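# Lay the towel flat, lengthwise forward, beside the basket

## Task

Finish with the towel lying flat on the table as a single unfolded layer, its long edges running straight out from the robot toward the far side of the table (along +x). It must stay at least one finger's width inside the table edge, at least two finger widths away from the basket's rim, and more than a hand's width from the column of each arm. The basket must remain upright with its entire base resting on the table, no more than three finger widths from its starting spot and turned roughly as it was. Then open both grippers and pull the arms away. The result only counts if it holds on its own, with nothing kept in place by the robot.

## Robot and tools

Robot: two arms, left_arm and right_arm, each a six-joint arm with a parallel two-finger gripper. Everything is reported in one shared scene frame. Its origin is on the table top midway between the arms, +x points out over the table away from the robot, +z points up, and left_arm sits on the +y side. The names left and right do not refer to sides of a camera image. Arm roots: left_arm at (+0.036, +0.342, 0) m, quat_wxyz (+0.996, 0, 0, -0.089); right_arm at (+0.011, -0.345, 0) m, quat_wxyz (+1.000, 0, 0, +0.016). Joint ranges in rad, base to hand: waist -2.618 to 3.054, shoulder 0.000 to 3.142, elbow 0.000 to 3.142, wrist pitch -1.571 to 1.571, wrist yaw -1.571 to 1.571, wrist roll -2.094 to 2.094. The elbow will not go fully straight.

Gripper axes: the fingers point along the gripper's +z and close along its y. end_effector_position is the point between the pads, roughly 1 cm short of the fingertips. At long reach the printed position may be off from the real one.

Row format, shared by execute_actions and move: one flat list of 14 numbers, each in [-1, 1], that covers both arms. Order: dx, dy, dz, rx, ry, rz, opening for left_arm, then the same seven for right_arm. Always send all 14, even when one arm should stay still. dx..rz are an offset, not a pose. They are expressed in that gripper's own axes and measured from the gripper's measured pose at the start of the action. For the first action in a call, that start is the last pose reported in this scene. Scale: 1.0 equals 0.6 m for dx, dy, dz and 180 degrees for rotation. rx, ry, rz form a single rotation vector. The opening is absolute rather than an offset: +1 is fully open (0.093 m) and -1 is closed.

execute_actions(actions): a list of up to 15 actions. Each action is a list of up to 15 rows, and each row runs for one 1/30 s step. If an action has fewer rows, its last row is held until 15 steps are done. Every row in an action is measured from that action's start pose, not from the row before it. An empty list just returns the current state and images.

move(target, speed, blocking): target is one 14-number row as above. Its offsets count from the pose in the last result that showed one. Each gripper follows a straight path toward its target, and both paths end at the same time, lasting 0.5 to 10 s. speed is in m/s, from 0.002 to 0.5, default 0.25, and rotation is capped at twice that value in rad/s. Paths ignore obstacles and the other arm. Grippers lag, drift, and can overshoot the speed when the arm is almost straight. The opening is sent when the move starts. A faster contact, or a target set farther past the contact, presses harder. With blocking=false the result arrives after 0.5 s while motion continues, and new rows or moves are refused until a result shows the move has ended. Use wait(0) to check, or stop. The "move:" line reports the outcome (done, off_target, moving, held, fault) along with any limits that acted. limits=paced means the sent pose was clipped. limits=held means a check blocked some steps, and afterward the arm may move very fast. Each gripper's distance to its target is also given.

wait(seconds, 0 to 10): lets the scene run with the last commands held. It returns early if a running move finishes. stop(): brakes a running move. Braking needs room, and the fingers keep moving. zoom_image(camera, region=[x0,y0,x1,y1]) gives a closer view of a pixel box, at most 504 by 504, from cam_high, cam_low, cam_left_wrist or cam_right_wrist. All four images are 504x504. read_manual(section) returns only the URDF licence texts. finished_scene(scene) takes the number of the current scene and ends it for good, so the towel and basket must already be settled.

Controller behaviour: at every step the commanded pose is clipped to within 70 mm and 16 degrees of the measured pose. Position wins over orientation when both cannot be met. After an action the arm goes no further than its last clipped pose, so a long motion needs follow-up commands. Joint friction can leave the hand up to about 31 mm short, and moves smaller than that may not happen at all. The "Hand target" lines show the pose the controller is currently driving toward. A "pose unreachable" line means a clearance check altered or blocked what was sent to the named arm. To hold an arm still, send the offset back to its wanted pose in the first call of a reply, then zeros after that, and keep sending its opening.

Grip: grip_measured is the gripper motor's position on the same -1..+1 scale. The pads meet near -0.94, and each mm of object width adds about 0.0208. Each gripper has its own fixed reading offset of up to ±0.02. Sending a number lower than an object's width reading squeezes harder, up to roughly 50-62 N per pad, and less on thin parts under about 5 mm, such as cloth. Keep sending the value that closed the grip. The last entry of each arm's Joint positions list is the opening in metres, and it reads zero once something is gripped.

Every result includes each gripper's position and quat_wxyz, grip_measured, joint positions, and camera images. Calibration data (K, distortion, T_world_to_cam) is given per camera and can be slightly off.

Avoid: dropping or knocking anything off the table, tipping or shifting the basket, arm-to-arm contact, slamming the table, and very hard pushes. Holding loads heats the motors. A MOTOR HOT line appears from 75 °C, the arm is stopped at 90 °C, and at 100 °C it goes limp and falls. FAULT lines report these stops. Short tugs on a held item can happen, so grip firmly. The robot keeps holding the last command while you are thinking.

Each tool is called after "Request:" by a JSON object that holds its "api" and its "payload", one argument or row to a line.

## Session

Request:
{"api": "execute_actions", "payload": {
  "actions": []
}}

Scene clock: 0.00 s.
left_arm: end_effector_position=(+0.5198, +0.6333, +0.2234) grip_measured=+1.000 end_effector_quat_wxyz=(-0.421, +0.714, -0.261, +0.494) | right_arm: end_effector_position=(+0.2574, -0.3993, +0.3707) grip_measured=+1.000 end_effector_quat_wxyz=(+0.194, +0.850, +0.414, +0.263)
Joint positions: left_arm=[ 0.797  1.875  1.212  0.5    0.26  -2.043  0.093] | right_arm=[-0.273  1.276  1.922 -1.551 -0.035  2.007  0.093]
Joint velocities: left_arm=[ 0.002  0.002 -0.002  0.022 -0.007  0.022  0.   ] | right_arm=[-0.002 -0.027  0.007 -0.007  0.022 -0.022  0.   ]
Motor temperatures (°C, as the motors report them): left_arm=[26 33 31 31 29 27] | right_arm=[26 31 33 30 26 28]
Hand target (left_arm): +0.520, +0.633, +0.223; -0.421, +0.714, -0.261, +0.494
Hand target (right_arm): +0.257, -0.399, +0.371; +0.194, +0.850, +0.414, +0.263
camera_calibration (this result's frames):
cam_left_wrist: T_world_to_cam=[[-0.0376209, 0.523718, 0.851061, -0.499781], [-0.0369631, -0.85181, 0.522545, 0.477645], [0.998608, -0.0117992, 0.0514041, -0.439268], [0, 0, 0, 1]] pos_world=[0.437509, 0.663424, 0.198333]
cam_right_wrist: T_world_to_cam=[[-0.597938, 0.581949, -0.551186, 0.586335], [0.205405, 0.775943, 0.596423, 0.0730943], [0.774777, 0.243408, -0.583501, 0.197977], [0, 0, 0, 1]] pos_world=[0.18219, -0.446123, 0.395104]

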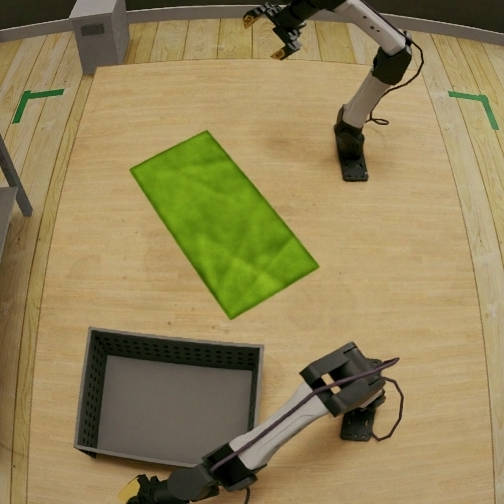

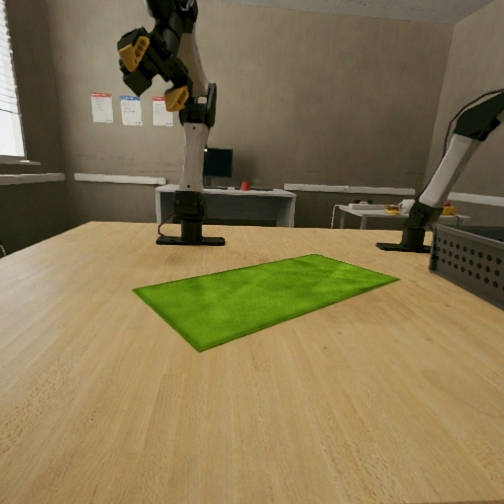

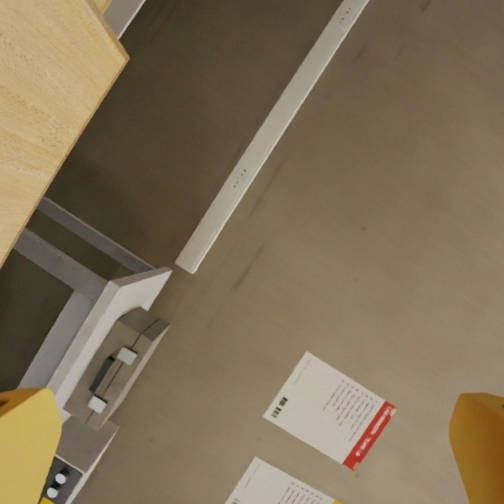

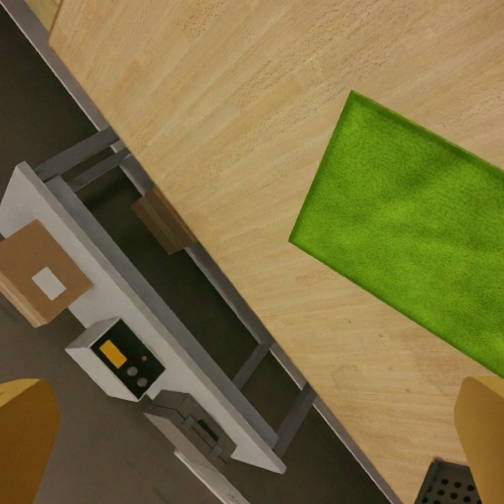

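Request:
{"api": "move", "payload": {
  "target": [0.617,0.515,-0.912,0.224,-0.566,-0.706,-0.4,0.015,-0.053,0.542,0.178,0.24,-0.855,-0.4]
}}

Request:
{"api": "move", "payload": {
  "target": [0,0,0.2,0,0,0,-0.4,0,0,0,0,0,0,-0.4]
}}

Scene clock: 45.63 s.
left_arm: end_effector_position=(+0.1759, -0.0036, +0.2314) grip_measured=-0.398 end_effector_quat_wxyz=(-0.144, +0.671, -0.211, +0.696) | right_arm: end_effector_position=(+0.4353, -0.4163, +0.0982) grip_measured=-0.398 end_effector_quat_wxyz=(-0.001, -0.277, +0.961, +0.002)
Joint positions: left_arm=[-1.477  1.83   0.81   1.564 -1.552 -2.088  0.026] | right_arm=[-0.2    2.218  2.044 -1.398 -0.002 -0.729  0.026]
Joint velocities: left_arm=[ 0.017 -0.002  0.002  0.081 -0.095 -0.007 -0.001] | right_arm=[-0.002  0.037  0.002 -0.066 -0.051  0.007 -0.001]
Motor temperatures (°C, as the motors report them): left_arm=[26 40 35 38 29 27] | right_arm=[26 31 35 33 26 28]
Hand target (left_arm): +0.174, -0.008, +0.235; -0.129, +0.676, -0.198, +0.698
Hand target (right_arm): +0.439, -0.414, +0.098; -0.001, -0.287, +0.958, -0.003
Off the commanded pose (left_arm): 0.014 m, 165 deg; orientation clipped at the last step of the last action.
Off the commanded pose (right_arm): 0.008 m, 2 deg.
joint sent to its limit (left arm) — the command would take joint 4 (wrist pitch) past its upper limit, joint 5 (wrist yaw) past its lower limit and joint 6 (wrist roll) past its lower limit, so those joints were sent only as far as their limits.
move: off_target (left_arm); limits=paced
camera_calibration (this result's frames):
cam_left_wrist: T_world_to_cam=[[0.0948132, 0.875046, 0.474662, -0.120966], [-0.457174, -0.385282, 0.801592, -0.0707922], [0.884309, -0.293005, 0.363518, -0.156937], [0, 0, 0, 1]] pos_world=[0.117885, 0.0325927, 0.171214]
cam_right_wrist: T_world_to_cam=[[0.531618, -0.846943, -0.00839812, -0.587479], [-0.762005, -0.482585, 0.431811, 0.125603], [-0.369772, -0.223159, -0.901925, 0.240472], [0, 0, 0, 1]] pos_world=[0.496944, -0.383284, 0.157718]

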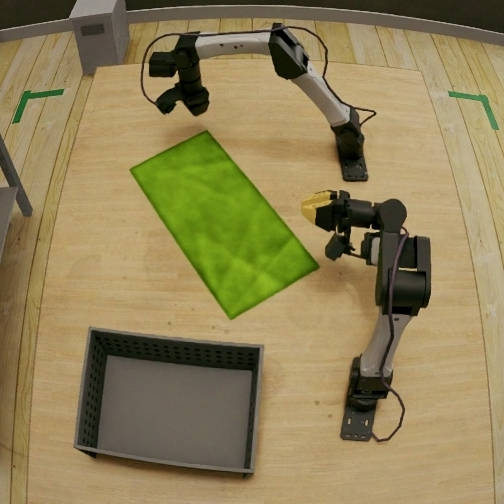

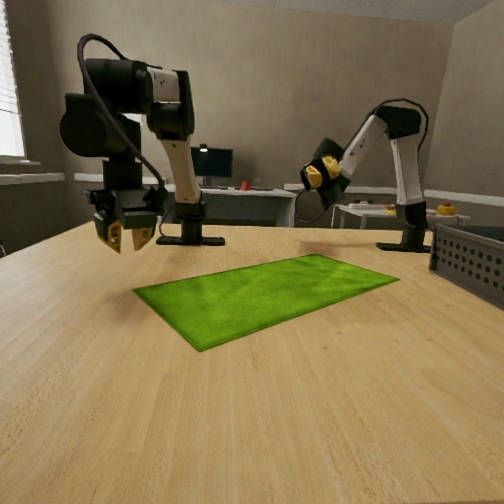

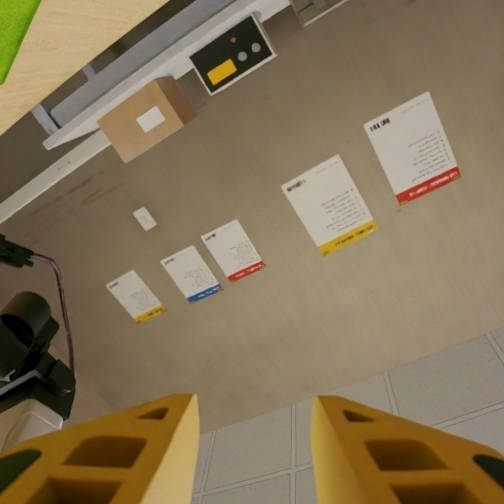

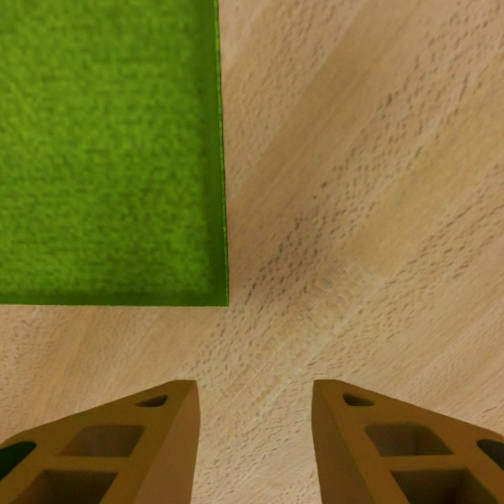

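Scene clock: 46.70 s.
left_arm: end_effector_position=(+0.2934, -0.0070, +0.2284) grip_measured=-0.398 end_effector_quat_wxyz=(-0.212, +0.630, -0.187, +0.723) | right_arm: end_effector_position=(+0.4353, -0.4163, +0.0982) grip_measured=-0.398 end_effector_quat_wxyz=(-0.001, -0.277, +0.961, +0.002)
Joint positions: left_arm=[-1.139  1.978  0.91   1.565 -1.28  -2.088  0.026] | right_arm=[-0.2    2.218  2.044 -1.398 -0.002 -0.729  0.026]
Joint velocities: left_arm=[ 0.027 -0.002  0.012  0.022  0.037 -0.022  0.001] | right_arm=[-0.007  0.007 -0.017 -0.007 -0.007  0.037 -0.   ]
Motor temperatures (°C, as the motors report them): left_arm=[26 40 35 38 29 27] | right_arm=[26 32 35 33 26 28]
Hand target (left_arm): +0.295, -0.014, +0.233; -0.201, +0.626, -0.183, +0.731
Hand target (right_arm): +0.435, -0.416, +0.098; -0.001, -0.277, +0.961, +0.002
Off the commanded pose (left_arm): 0.010 m, 10 deg.
Off the commanded pose (right_arm): 0.000 m, 0 deg.
joint sent to its limit (left arm) — the command would take joint 6 (wrist roll) past its lower limit, so that joint was sent only as far as its limit.
move: off_target (left_arm)
camera_calibration (this result's frames):
cam_left_wrist: T_world_to_cam=[[-0.0582317, 0.84768, 0.527302, -0.095033], [-0.512703, -0.478612, 0.712787, 0.0199534], [0.856589, -0.228843, 0.462479, -0.274778], [0, 0, 0, 1]] pos_world=[0.240068, 0.0272266, 0.162968]
cam_right_wrist: T_world_to_cam=[[0.531618, -0.846943, -0.00839812, -0.587479], [-0.762005, -0.482585, 0.431811, 0.125603], [-0.369772, -0.223159, -0.901925, 0.240472], [0, 0, 0, 1]] pos_world=[0.496944, -0.383284, 0.157718]

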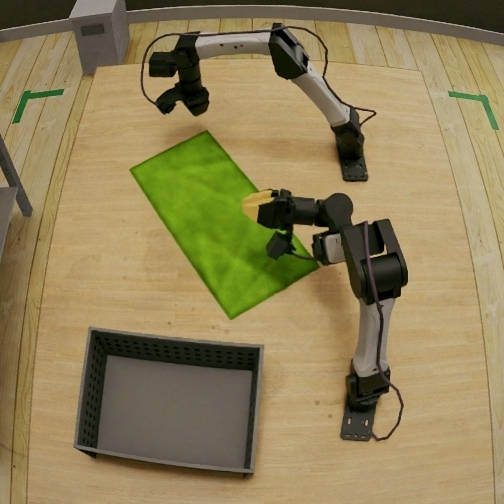

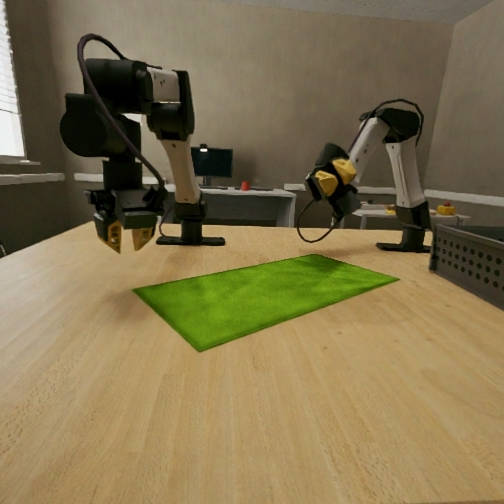

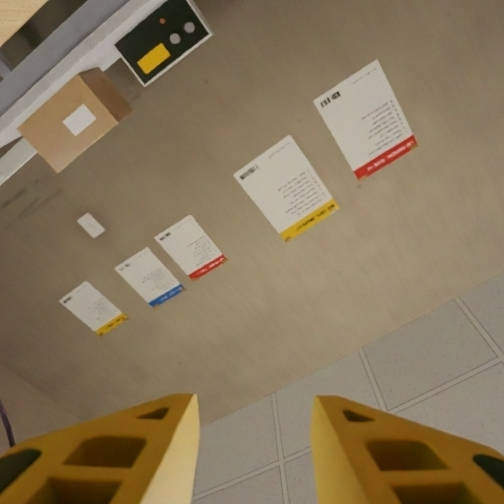

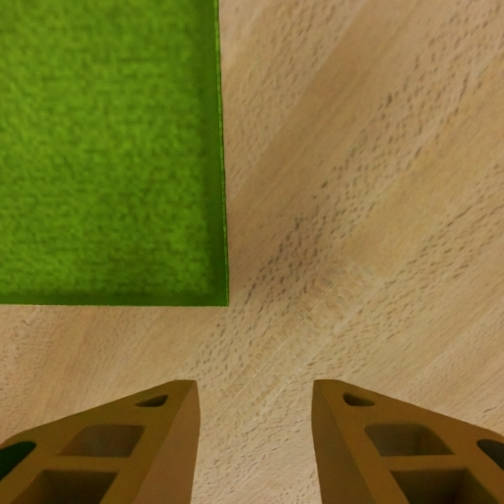

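Request:
{"api": "move", "payload": {
  "target": [0,0,0,0,0,0.665,-0.4,0,0,0,0,0,0,-0.4],
  "speed": 0.5
}}

Scene clock: 55.63 s.
left_arm: end_effector_position=(+0.2936, -0.0081, +0.2298) grip_measured=-0.398 end_effector_quat_wxyz=(+0.730, -0.152, +0.642, -0.181) | right_arm: end_effector_position=(+0.4353, -0.4163, +0.0982) grip_measured=-0.398 end_effector_quat_wxyz=(-0.001, -0.277, +0.961, +0.002)
Joint positions: left_arm=[-1.139  1.962  0.91   1.52  -1.277 -0.026  0.026] | right_arm=[-0.2    2.218  2.044 -1.398 -0.002 -0.729  0.026]
Joint velocities: left_arm=[ 0.002 -0.017 -0.007  0.11  -0.037  0.051  0.   ] | right_arm=[ 0.002 -0.007  0.002 -0.007 -0.007  0.051 -0.001]
Motor temperatures (°C, as the motors report them): left_arm=[26 40 35 37 29 27] | right_arm=[26 35 35 32 26 28]
Hand target (left_arm): +0.293, -0.007, +0.228; +0.731, -0.154, +0.639, -0.180
Hand target (right_arm): +0.435, -0.416, +0.098; -0.001, -0.277, +0.961, +0.002
Off the commanded pose (left_arm): 0.002 m, 1 deg.
Off the commanded pose (right_arm): 0.000 m, 0 deg.
move: done
camera_calibration (this result's frames):
cam_left_wrist: T_world_to_cam=[[-0.0590128, -0.881329, 0.468804, -0.0951106], [-0.304753, -0.431298, -0.849181, 0.316848], [0.950602, -0.192982, -0.243135, -0.14094], [0, 0, 0, 1]] pos_world=[0.224925, 0.0256336, 0.279382]
cam_right_wrist: T_world_to_cam=[[0.531618, -0.846943, -0.00839812, -0.587479], [-0.762005, -0.482585, 0.431811, 0.125603], [-0.369772, -0.223159, -0.901925, 0.240472], [0, 0, 0, 1]] pos_world=[0.496944, -0.383284, 0.157718]

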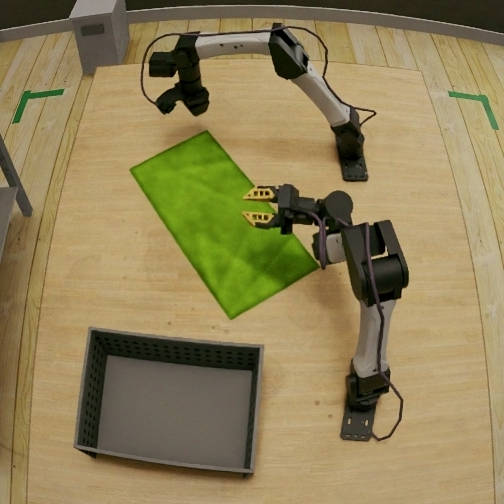

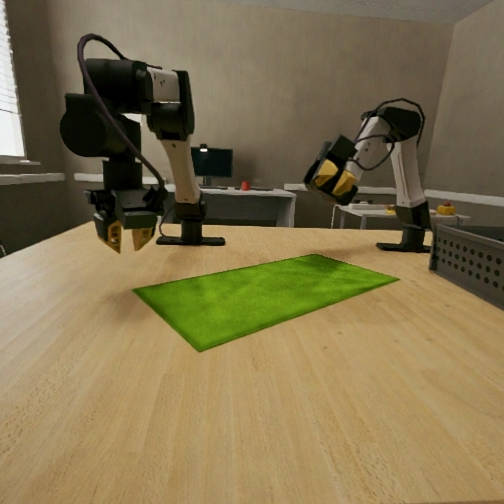

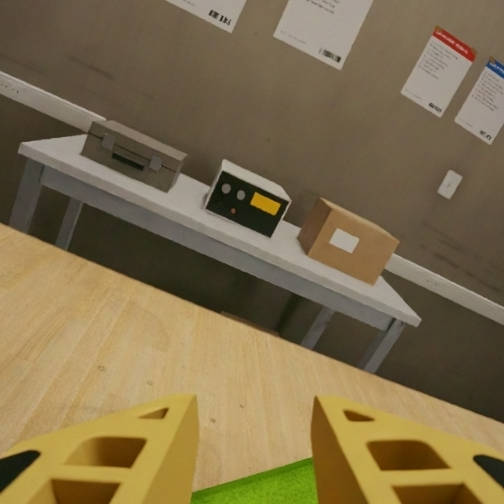

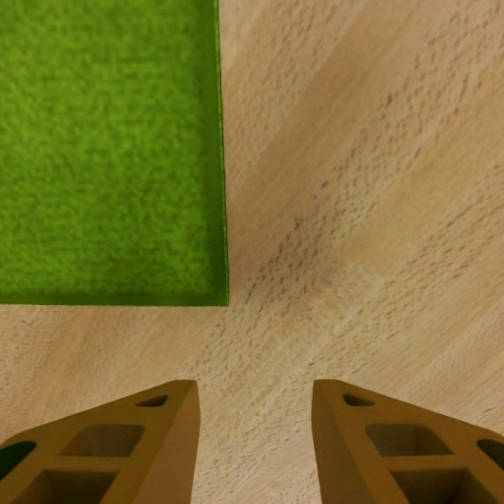

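Request:
{"api": "move", "payload": {
  "target": [0.165,0.088,-0.241,0.141,0.563,0.336,-0.4,-0.045,0.022,0.08,0,0,0,-0.4],
  "speed": 0.3
}}

Scene clock: 73.87 s.
left_arm: end_effector_position=(+0.1609, -0.0052, +0.0951) grip_measured=-0.398 end_effector_quat_wxyz=(-0.003, +0.461, +0.887, -0.002) | right_arm: end_effector_position=(+0.4503, -0.3961, +0.0610) grip_measured=-0.398 end_effector_quat_wxyz=(+0.005, -0.276, +0.961, -0.001)
Joint positions: left_arm=[-1.044  1.953  1.629 -1.249  0.008 -0.264  0.026] | right_arm=[-0.15   2.262  1.968 -1.267 -0.002 -0.676  0.026]
Joint velocities: left_arm=[ 0.002 -0.007  0.002 -0.022  0.007 -0.037  0.   ] | right_arm=[ 0.007 -0.002  0.002 -0.007 -0.051 -0.037 -0.001]
Motor temperatures (°C, as the motors report them): left_arm=[26 40 35 36 29 27] | right_arm=[26 41 36 31 26 28]
Hand target (left_arm): +0.163, -0.007, +0.099; -0.007, +0.463, +0.886, -0.007
Hand target (right_arm): +0.450, -0.391, +0.050; -0.001, -0.277, +0.961, +0.002
Off the commanded pose (left_arm): 0.006 m, 1 deg.
Off the commanded pose (right_arm): 0.012 m, 1 deg.
move: off_target (right_arm)
camera_calibration (this result's frames):
cam_left_wrist: T_world_to_cam=[[-0.81024, -0.586083, -0.004277, 0.130217], [-0.53537, 0.737122, 0.412348, 0.0864367], [-0.238518, 0.336391, -0.911016, 0.21056], [0, 0, 0, 1]] pos_world=[0.202005, -0.0582269, 0.156738]
cam_right_wrist: T_world_to_cam=[[0.529732, -0.848164, -0.000996029, -0.578753], [-0.768068, -0.480204, 0.423645, 0.167053], [-0.359799, -0.223654, -0.905828, 0.212532], [0, 0, 0, 1]] pos_world=[0.51136, -0.363124, 0.12117]

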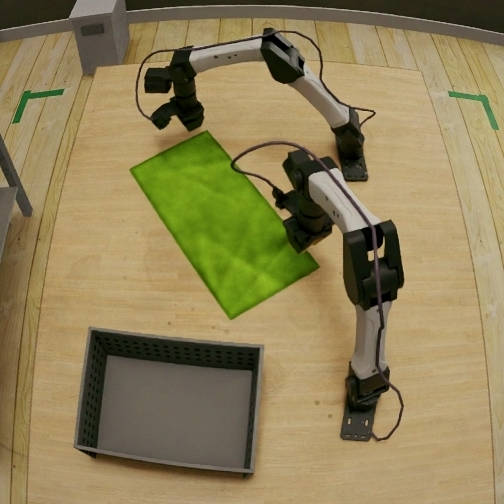

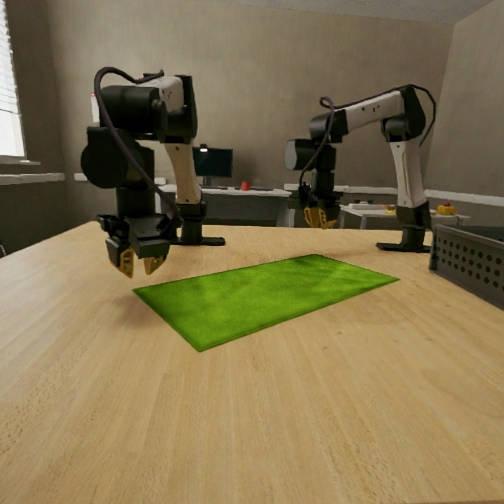

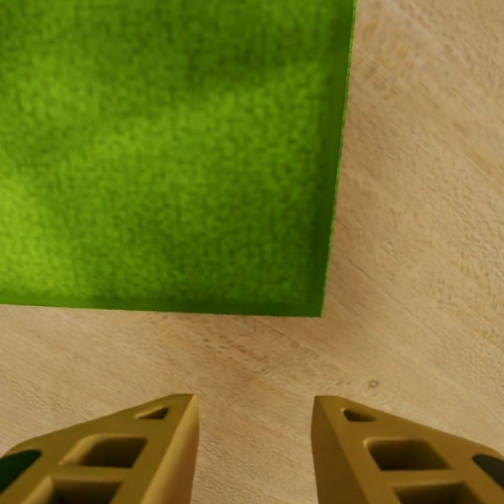

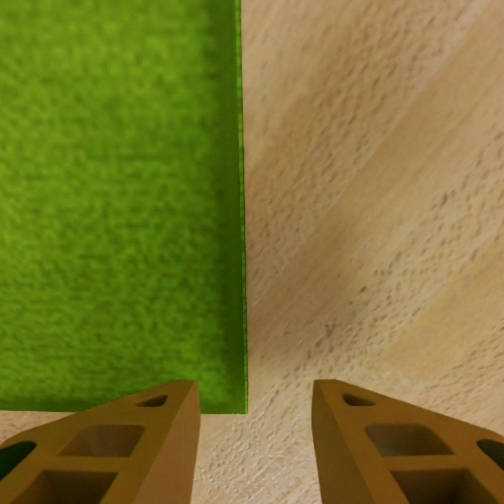

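Request:
{"api": "move", "payload": {
  "target": [-0.03,-0.045,0.145,0,0,0,-0.4,-0.015,0.018,0.093,0,0,0,-0.4],
  "speed": 0.1
}}

Request:
{"api": "move", "payload": {
  "target": [0,0,0.015,0,0,0,-1,0,0,0.015,0,0,0,-1]
}}

Request:
{"api": "move", "payload": {
  "target": [-0.02,0,-0.15,0,0,0,-1,0,0.02,-0.15,0,0,0,-1],
  "speed": 0.1
}}

Scene clock: 83.97 s.
left_arm: end_effector_position=(+0.1509, -0.0288, +0.0169) grip_measured=-0.398 end_effector_quat_wxyz=(-0.009, +0.462, +0.887, +0.004) | right_arm: end_effector_position=(+0.4503, -0.3878, +0.0181) grip_measured=-0.398 end_effector_quat_wxyz=(+0.005, -0.275, +0.961, -0.001)
Joint positions: left_arm=[-1.09   2.105  1.536 -1.02   0.006 -0.307  0.026] | right_arm=[-0.131  2.282  1.83  -1.108 -0.002 -0.656  0.026]
Joint velocities: left_arm=[ 0.007 -0.007 -0.007  0.037 -0.007 -0.037  0.001] | right_arm=[-0.017 -0.007 -0.007 -0.051  0.022 -0.007 -0.   ]
Motor temperatures (°C, as the motors report them): left_arm=[26 40 36 35 29 27] | right_arm=[26 43 36 31 26 28]
Hand target (left_arm): +0.149, -0.034, +0.008; -0.004, +0.461, +0.887, -0.002
Hand target (right_arm): +0.452, -0.383, +0.005; +0.005, -0.276, +0.961, -0.000
Off the commanded pose (left_arm): 0.011 m, 1 deg.
Off the commanded pose (right_arm): 0.014 m, 0 deg.
move: off_target (left_arm, right_arm)
camera_calibration (this result's frames):
cam_left_wrist: T_world_to_cam=[[-0.81184, -0.583772, -0.0112023, 0.108314], [-0.531888, 0.731499, 0.426618, 0.129743], [-0.240854, 0.352304, -0.904362, 0.145585], [0, 0, 0, 1]] pos_world=[0.192007, -0.0829661, 0.0775238]
cam_right_wrist: T_world_to_cam=[[0.528439, -0.848971, -0.000480181, -0.571468], [-0.769269, -0.479068, 0.422752, 0.190184], [-0.359134, -0.223029, -0.906245, 0.175484], [0, 0, 0, 1]] pos_world=[0.511311, -0.35491, 0.0783561]

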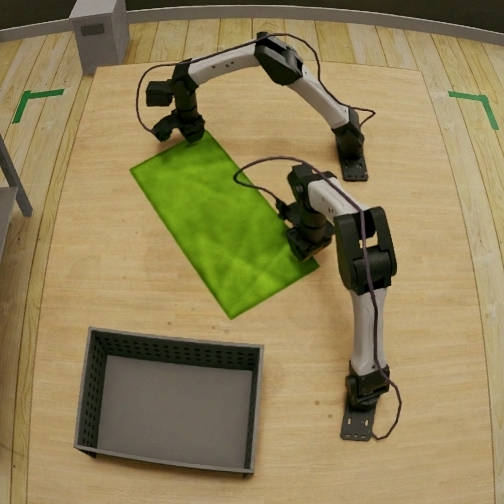

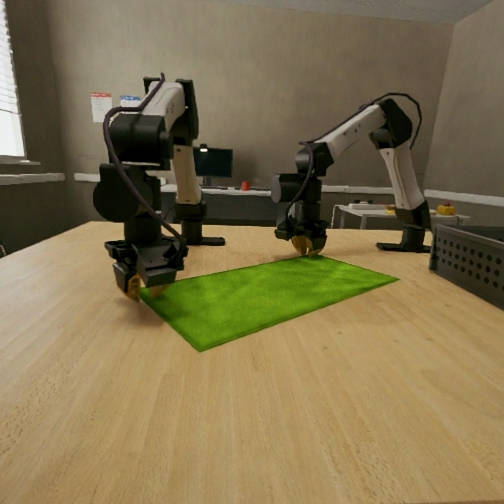

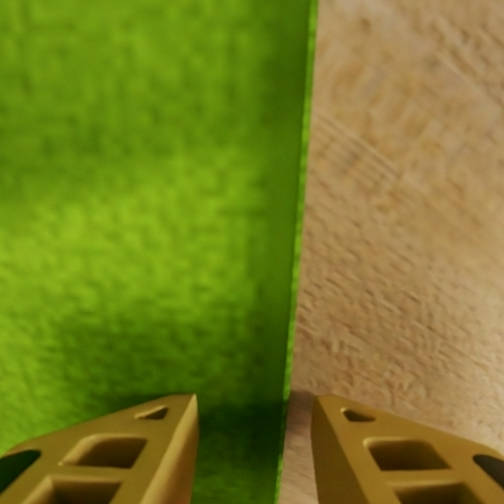

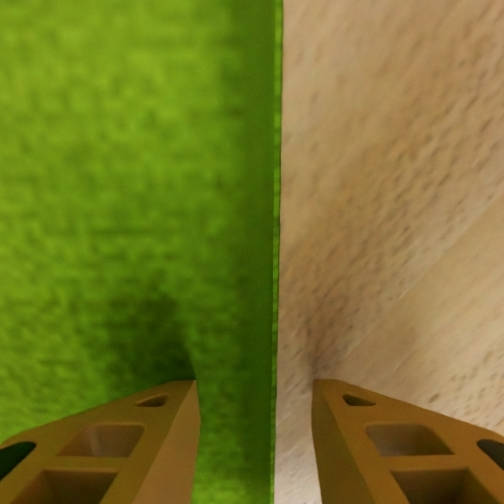

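Scene clock: 84.67 s.
left_arm: end_effector_position=(+0.1512, -0.0282, +0.0179) grip_measured=-0.987 end_effector_quat_wxyz=(-0.008, +0.462, +0.887, +0.006) | right_arm: end_effector_position=(+0.4497, -0.3866, +0.0182) grip_measured=-0.985 end_effector_quat_wxyz=(+0.005, -0.275, +0.961, +0.002)
Joint positions: left_arm=[-1.09   2.102  1.536 -1.024  0.003 -0.307  0.   ] | right_arm=[-0.131  2.282  1.83  -1.111 -0.008 -0.656  0.   ]
Joint velocities: left_arm=[ 0.007 -0.017  0.002  0.037 -0.022  0.022  0.   ] | right_arm=[ 0.002 -0.022  0.007 -0.007  0.007 -0.037  0.   ]
Motor temperatures (°C, as the motors report them): left_arm=[26 40 36 35 29 27] | right_arm=[26 43 36 31 26 28]
Hand target (left_arm): +0.151, -0.028, +0.008; -0.009, +0.463, +0.887, +0.004
Hand target (right_arm): +0.450, -0.388, +0.009; +0.005, -0.275, +0.961, -0.001
Off the commanded pose (left_arm): 0.010 m, 0 deg.
Off the commanded pose (right_arm): 0.009 m, 0 deg.
move: done
camera_calibration (this result's frames):
cam_left_wrist: T_world_to_cam=[[-0.811838, -0.583709, -0.0142178, 0.109021], [-0.53304, 0.730988, 0.426059, 0.129223], [-0.238301, 0.353469, -0.904584, 0.146002], [0, 0, 0, 1]] pos_world=[0.192181, -0.0824313, 0.0785645]
cam_right_wrist: T_world_to_cam=[[0.5288, -0.84872, -0.00664465, -0.570094], [-0.768174, -0.481916, 0.421503, 0.188666], [-0.360941, -0.217787, -0.906803, 0.178532], [0, 0, 0, 1]] pos_world=[0.510834, -0.354048, 0.0785818]

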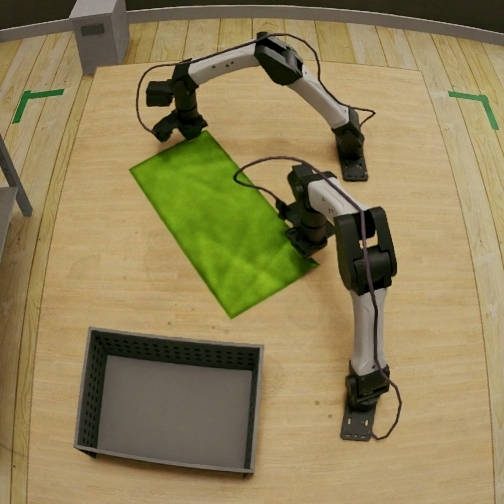

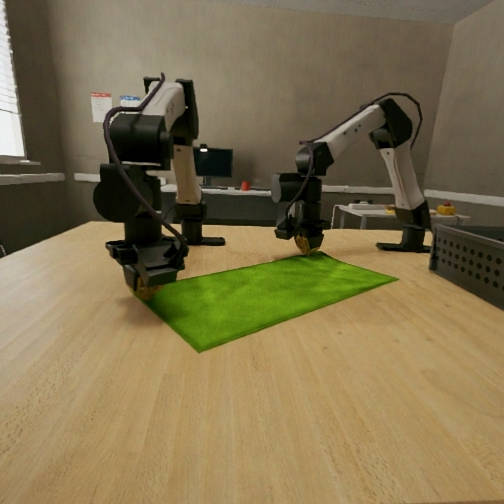

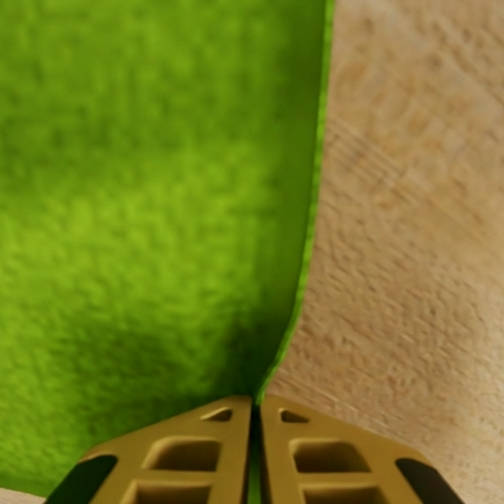

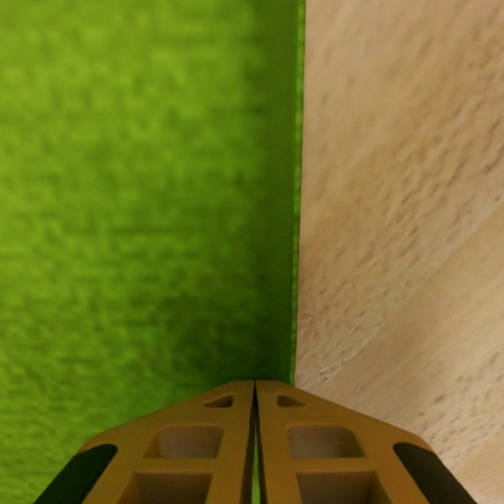

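Scene clock: 86.17 s.
left_arm: end_effector_position=(+0.1554, -0.0408, +0.1027) grip_measured=-0.988 end_effector_quat_wxyz=(-0.007, +0.462, +0.887, +0.006) | right_arm: end_effector_position=(+0.4411, -0.3806, +0.0918) grip_measured=-0.985 end_effector_quat_wxyz=(-0.008, -0.275, +0.961, +0.008)
Joint positions: left_arm=[-1.09   2.102  1.877 -1.365  0.002 -0.307  0.   ] | right_arm=[-0.119  2.245  2.063 -1.409 -0.008 -0.643  0.   ]
Joint velocities: left_arm=[ 0.002 -0.002  0.007  0.037 -0.037  0.007  0.   ] | right_arm=[-0.002  0.007 -0.002 -0.007 -0.022 -0.007  0.   ]
Motor temperatures (°C, as the motors report them): left_arm=[26 40 36 35 29 27] | right_arm=[26 44 36 31 26 28]
Hand target (left_arm): +0.158, -0.041, +0.107; -0.008, +0.462, +0.887, +0.005
Hand target (right_arm): +0.442, -0.376, +0.108; +0.005, -0.276, +0.961, +0.003
Off the commanded pose (left_arm): 0.006 m, 0 deg.
Off the commanded pose (right_arm): 0.017 m, 2 deg.
move: off_target (right_arm)
camera_calibration (this result's frames):
cam_left_wrist: T_world_to_cam=[[-0.811833, -0.583692, -0.0151831, 0.106318], [-0.533537, 0.731009, 0.425398, 0.104706], [-0.237203, 0.353453, -0.904879, 0.227941], [0, 0, 0, 1]] pos_world=[0.196245, -0.0950502, 0.163332]
cam_right_wrist: T_world_to_cam=[[0.527391, -0.849286, -0.0239163, -0.557997], [-0.756375, -0.482144, 0.442079, 0.14674], [-0.386982, -0.215059, -0.896657, 0.25505], [0, 0, 0, 1]] pos_world=[0.503973, -0.348298, 0.150477]

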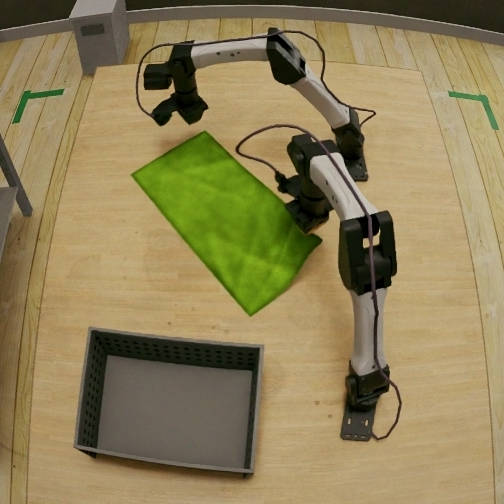

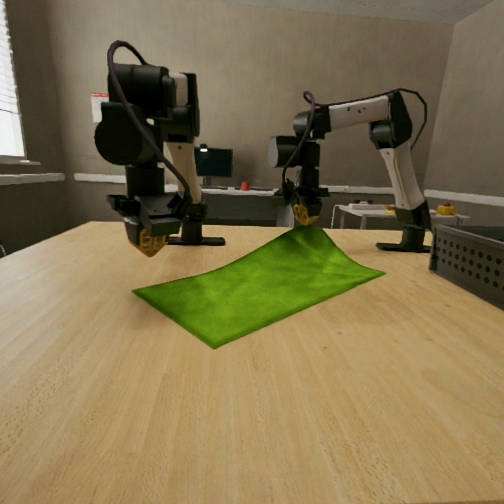

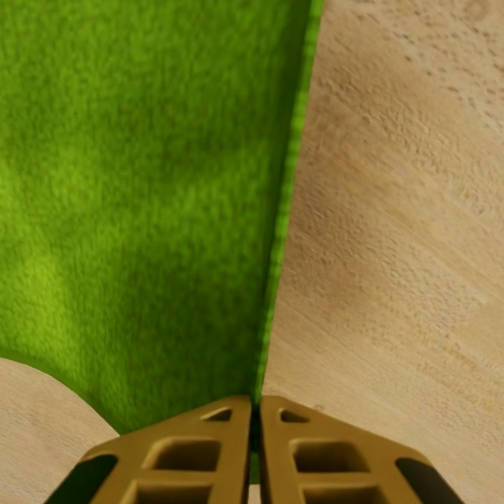

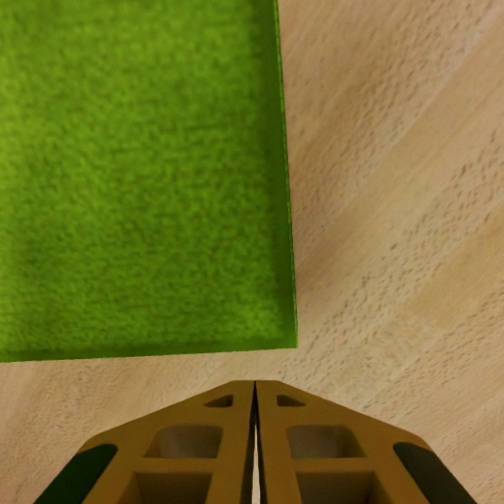

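Request:
{"api": "move", "payload": {
  "target": [0,0,0,0,0,0,-1,-0.045,-0.012,0.145,0,0,0,-0.2],
  "speed": 0.1
}}

Request:
{"api": "move", "payload": {
  "target": [0,0,0,0,0,0,-1,0,0,0.025,0,0,0,-1]
}}

Request:
{"api": "move", "payload": {
  "target": [0,0,0,0,0,0,-1,0,0.03,-0.15,0,0,0,-1],
  "speed": 0.1
}}

Scene clock: 94.00 s.
left_arm: end_effector_position=(+0.1553, -0.0405, +0.1027) grip_measured=-0.988 end_effector_quat_wxyz=(-0.008, +0.462, +0.887, +0.006) | right_arm: end_effector_position=(+0.4610, -0.3772, +0.0174) grip_measured=-0.202 end_effector_quat_wxyz=(-0.012, -0.275, +0.961, +0.009)
Joint positions: left_arm=[-1.09   2.102  1.877 -1.366  0.002 -0.307  0.   ] | right_arm=[-0.107  2.367  1.975 -1.206 -0.008 -0.631  0.036]
Joint velocities: left_arm=[-0.007  0.017 -0.002 -0.037  0.11   0.037  0.   ] | right_arm=[-0.012  0.002  0.012 -0.051  0.007 -0.066 -0.   ]
Motor temperatures (°C, as the motors report them): left_arm=[26 42 37 34 29 27] | right_arm=[26 46 36 31 26 28]
Hand target (left_arm): +0.155, -0.041, +0.103; -0.007, +0.462, +0.887, +0.006
Hand target (right_arm): +0.465, -0.372, +0.004; -0.009, -0.275, +0.961, +0.008
Off the commanded pose (left_arm): 0.000 m, 0 deg.
Off the commanded pose (right_arm): 0.015 m, 0 deg.
move: off_target (right_arm)
camera_calibration (this result's frames):
cam_left_wrist: T_world_to_cam=[[-0.811838, -0.583675, -0.0155441, 0.106444], [-0.533392, 0.730544, 0.426379, 0.104324], [-0.237511, 0.354442, -0.904411, 0.227873], [0, 0, 0, 1]] pos_world=[0.196183, -0.0948517, 0.163264]
cam_right_wrist: T_world_to_cam=[[0.52688, -0.849477, -0.028044, -0.567107], [-0.753291, -0.481993, 0.447477, 0.194932], [-0.393638, -0.214641, -0.893856, 0.199947], [0, 0, 0, 1]] pos_world=[0.524344, -0.344872, 0.0755922]

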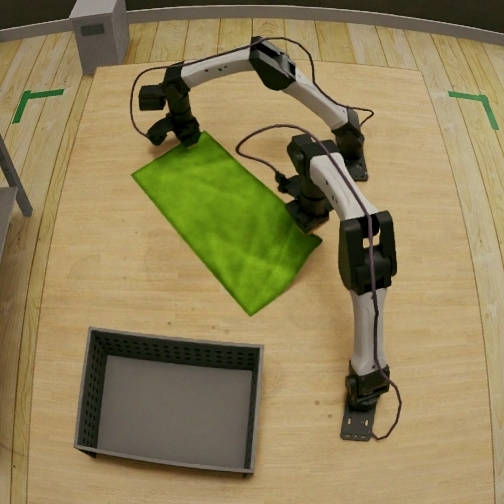

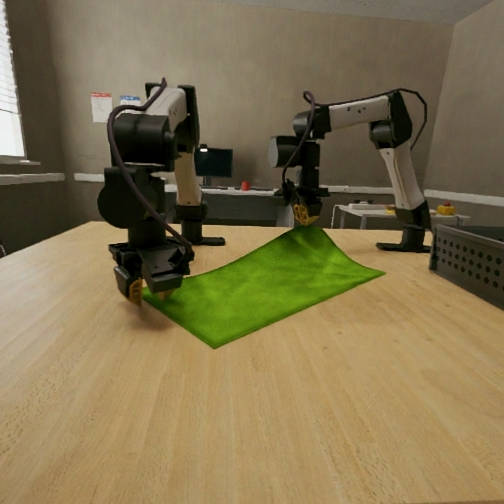

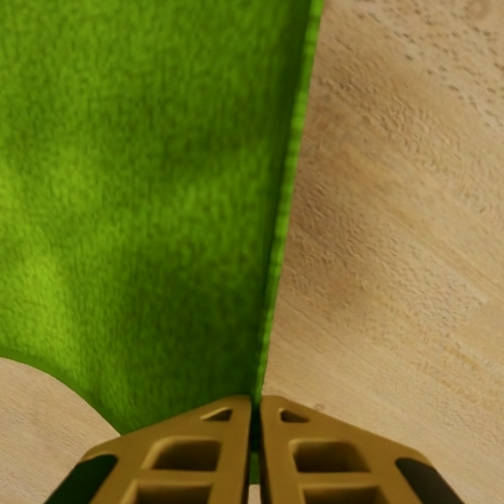

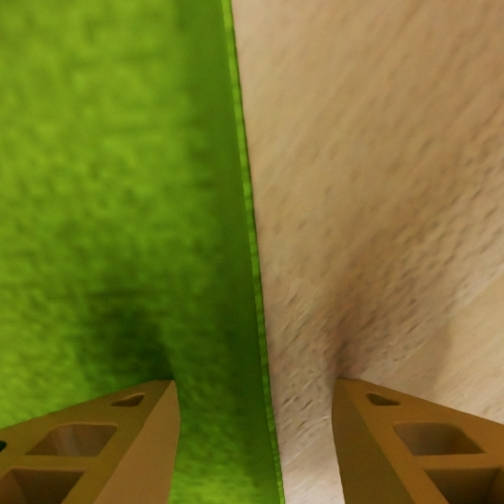

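Scene clock: 94.70 s.
left_arm: end_effector_position=(+0.1553, -0.0405, +0.1027) grip_measured=-0.988 end_effector_quat_wxyz=(-0.008, +0.462, +0.887, +0.006) | right_arm: end_effector_position=(+0.4588, -0.3746, +0.0175) grip_measured=-0.982 end_effector_quat_wxyz=(-0.015, -0.275, +0.961, +0.015)
Joint positions: left_arm=[-1.09   2.102  1.877 -1.366  0.002 -0.307  0.   ] | right_arm=[-0.105  2.367  1.975 -1.216 -0.017 -0.631  0.   ]
Joint velocities: left_arm=[ 0.002 -0.002  0.002 -0.066 -0.022 -0.081  0.   ] | right_arm=[-0.002 -0.007 -0.027  0.081  0.051 -0.037  0.   ]
Motor temperatures (°C, as the motors report them): left_arm=[26 42 37 34 29 27] | right_arm=[26 46 36 31 26 28]
Hand target (left_arm): +0.155, -0.041, +0.103; -0.008, +0.462, +0.887, +0.006
Hand target (right_arm): +0.460, -0.377, +0.003; -0.013, -0.274, +0.961, +0.009
Off the commanded pose (left_arm): 0.000 m, 0 deg.
Off the commanded pose (right_arm): 0.015 m, 1 deg.
move: off_target (right_arm)
camera_calibration (this result's frames):
cam_left_wrist: T_world_to_cam=[[-0.811838, -0.583675, -0.0155441, 0.106444], [-0.533392, 0.730544, 0.426379, 0.104324], [-0.237511, 0.354442, -0.904411, 0.227873], [0, 0, 0, 1]] pos_world=[0.196183, -0.0948517, 0.163264]
cam_right_wrist: T_world_to_cam=[[0.527924, -0.848288, -0.0412717, -0.563552], [-0.748376, -0.48762, 0.449622, 0.190052], [-0.401534, -0.206479, -0.892265, 0.206363], [0, 0, 0, 1]] pos_world=[0.522604, -0.342772, 0.0754207]

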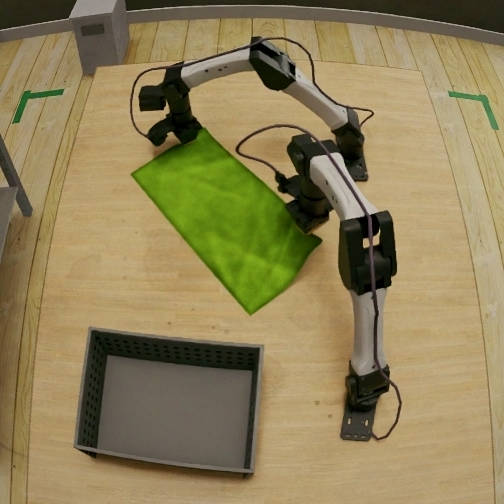

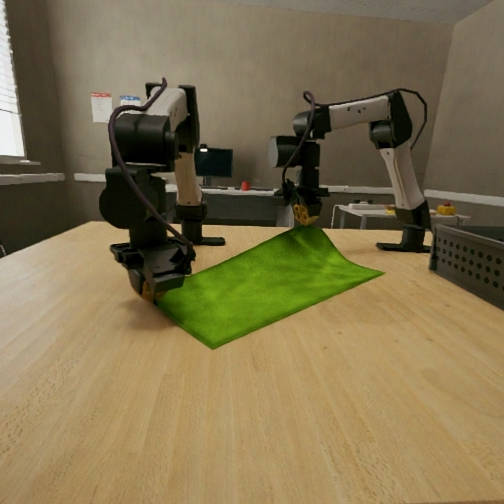

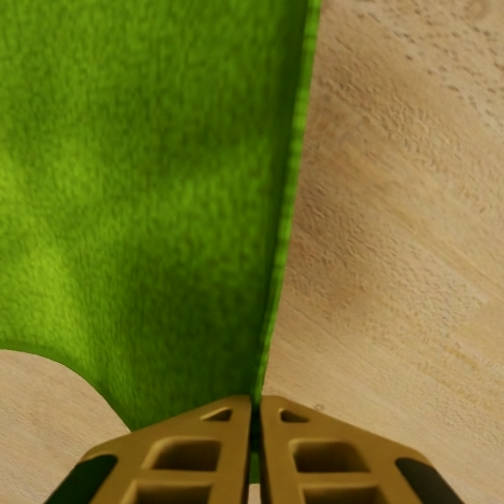

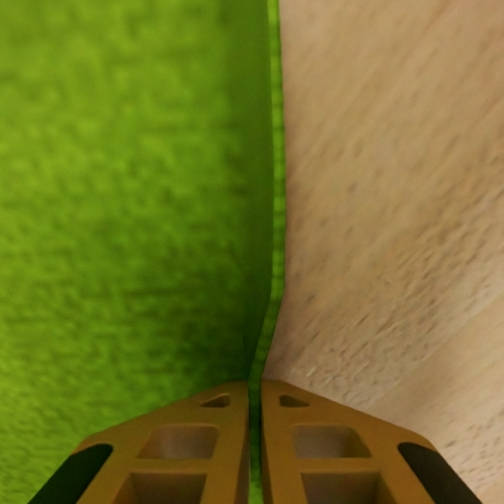

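Scene clock: 96.20 s.
left_arm: end_effector_position=(+0.1553, -0.0405, +0.1027) grip_measured=-0.988 end_effector_quat_wxyz=(-0.008, +0.462, +0.887, +0.006) | right_arm: end_effector_position=(+0.4503, -0.3646, +0.0943) grip_measured=-0.982 end_effector_quat_wxyz=(-0.028, -0.275, +0.961, +0.019)
Joint positions: left_arm=[-1.09   2.102  1.877 -1.366  0.002 -0.307  0.   ] | right_arm=[-0.084  2.351  2.25  -1.534 -0.017 -0.61   0.   ]
Joint velocities: left_arm=[-0.007  0.002 -0.002 -0.022  0.007 -0.051  0.   ] | right_arm=[-0.002 -0.012  0.017  0.007  0.022 -0.007  0.   ]
Motor temperatures (°C, as the motors report them): left_arm=[26 42 37 34 29 27] | right_arm=[26 47 37 31 26 28]
Hand target (left_arm): +0.155, -0.041, +0.103; -0.008, +0.462, +0.887, +0.006
Hand target (right_arm): +0.452, -0.360, +0.108; -0.015, -0.275, +0.961, +0.015
Off the commanded pose (left_arm): 0.000 m, 0 deg.
Off the commanded pose (right_arm): 0.014 m, 2 deg.
move: off_target (right_arm)
camera_calibration (this result's frames):
cam_left_wrist: T_world_to_cam=[[-0.811838, -0.583675, -0.0155441, 0.106444], [-0.533392, 0.730544, 0.426379, 0.104324], [-0.237511, 0.354442, -0.904411, 0.227873], [0, 0, 0, 1]] pos_world=[0.196183, -0.0948517, 0.163264]
cam_right_wrist: T_world_to_cam=[[0.526651, -0.848246, -0.0558326, -0.545444], [-0.736092, -0.4879, 0.469171, 0.146602], [-0.425213, -0.205992, -0.88134, 0.283391], [0, 0, 0, 1]] pos_world=[0.515673, -0.332767, 0.150529]

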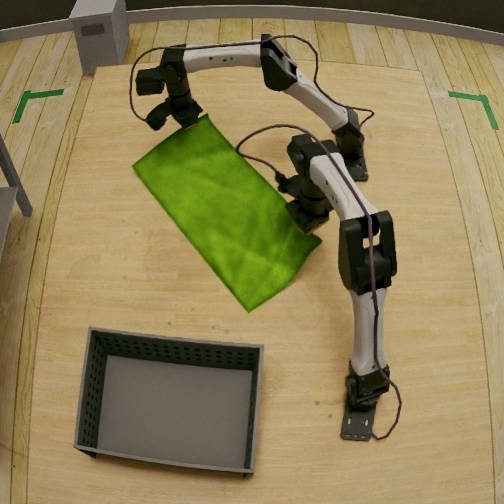

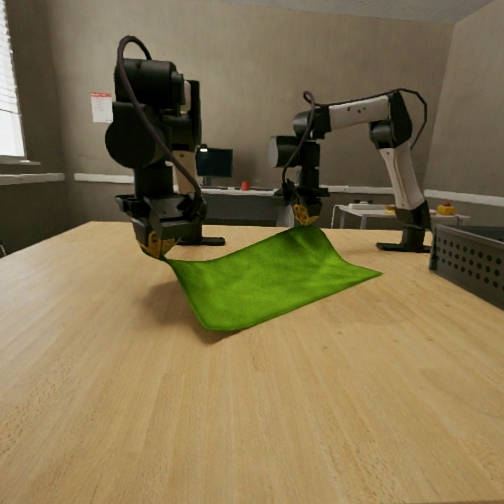

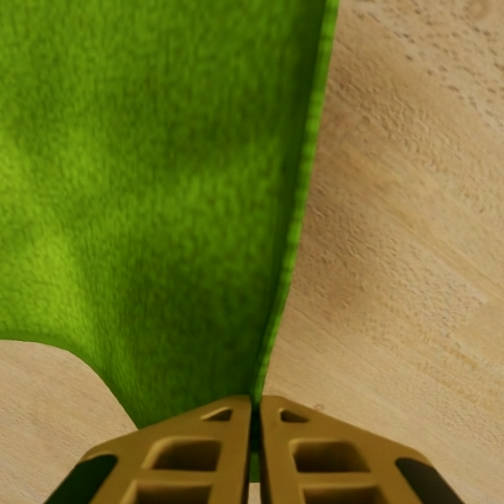

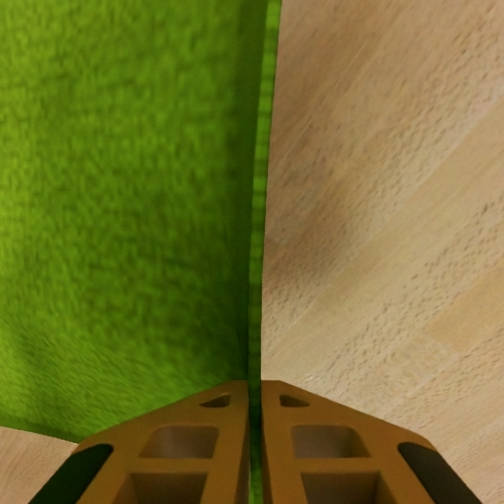

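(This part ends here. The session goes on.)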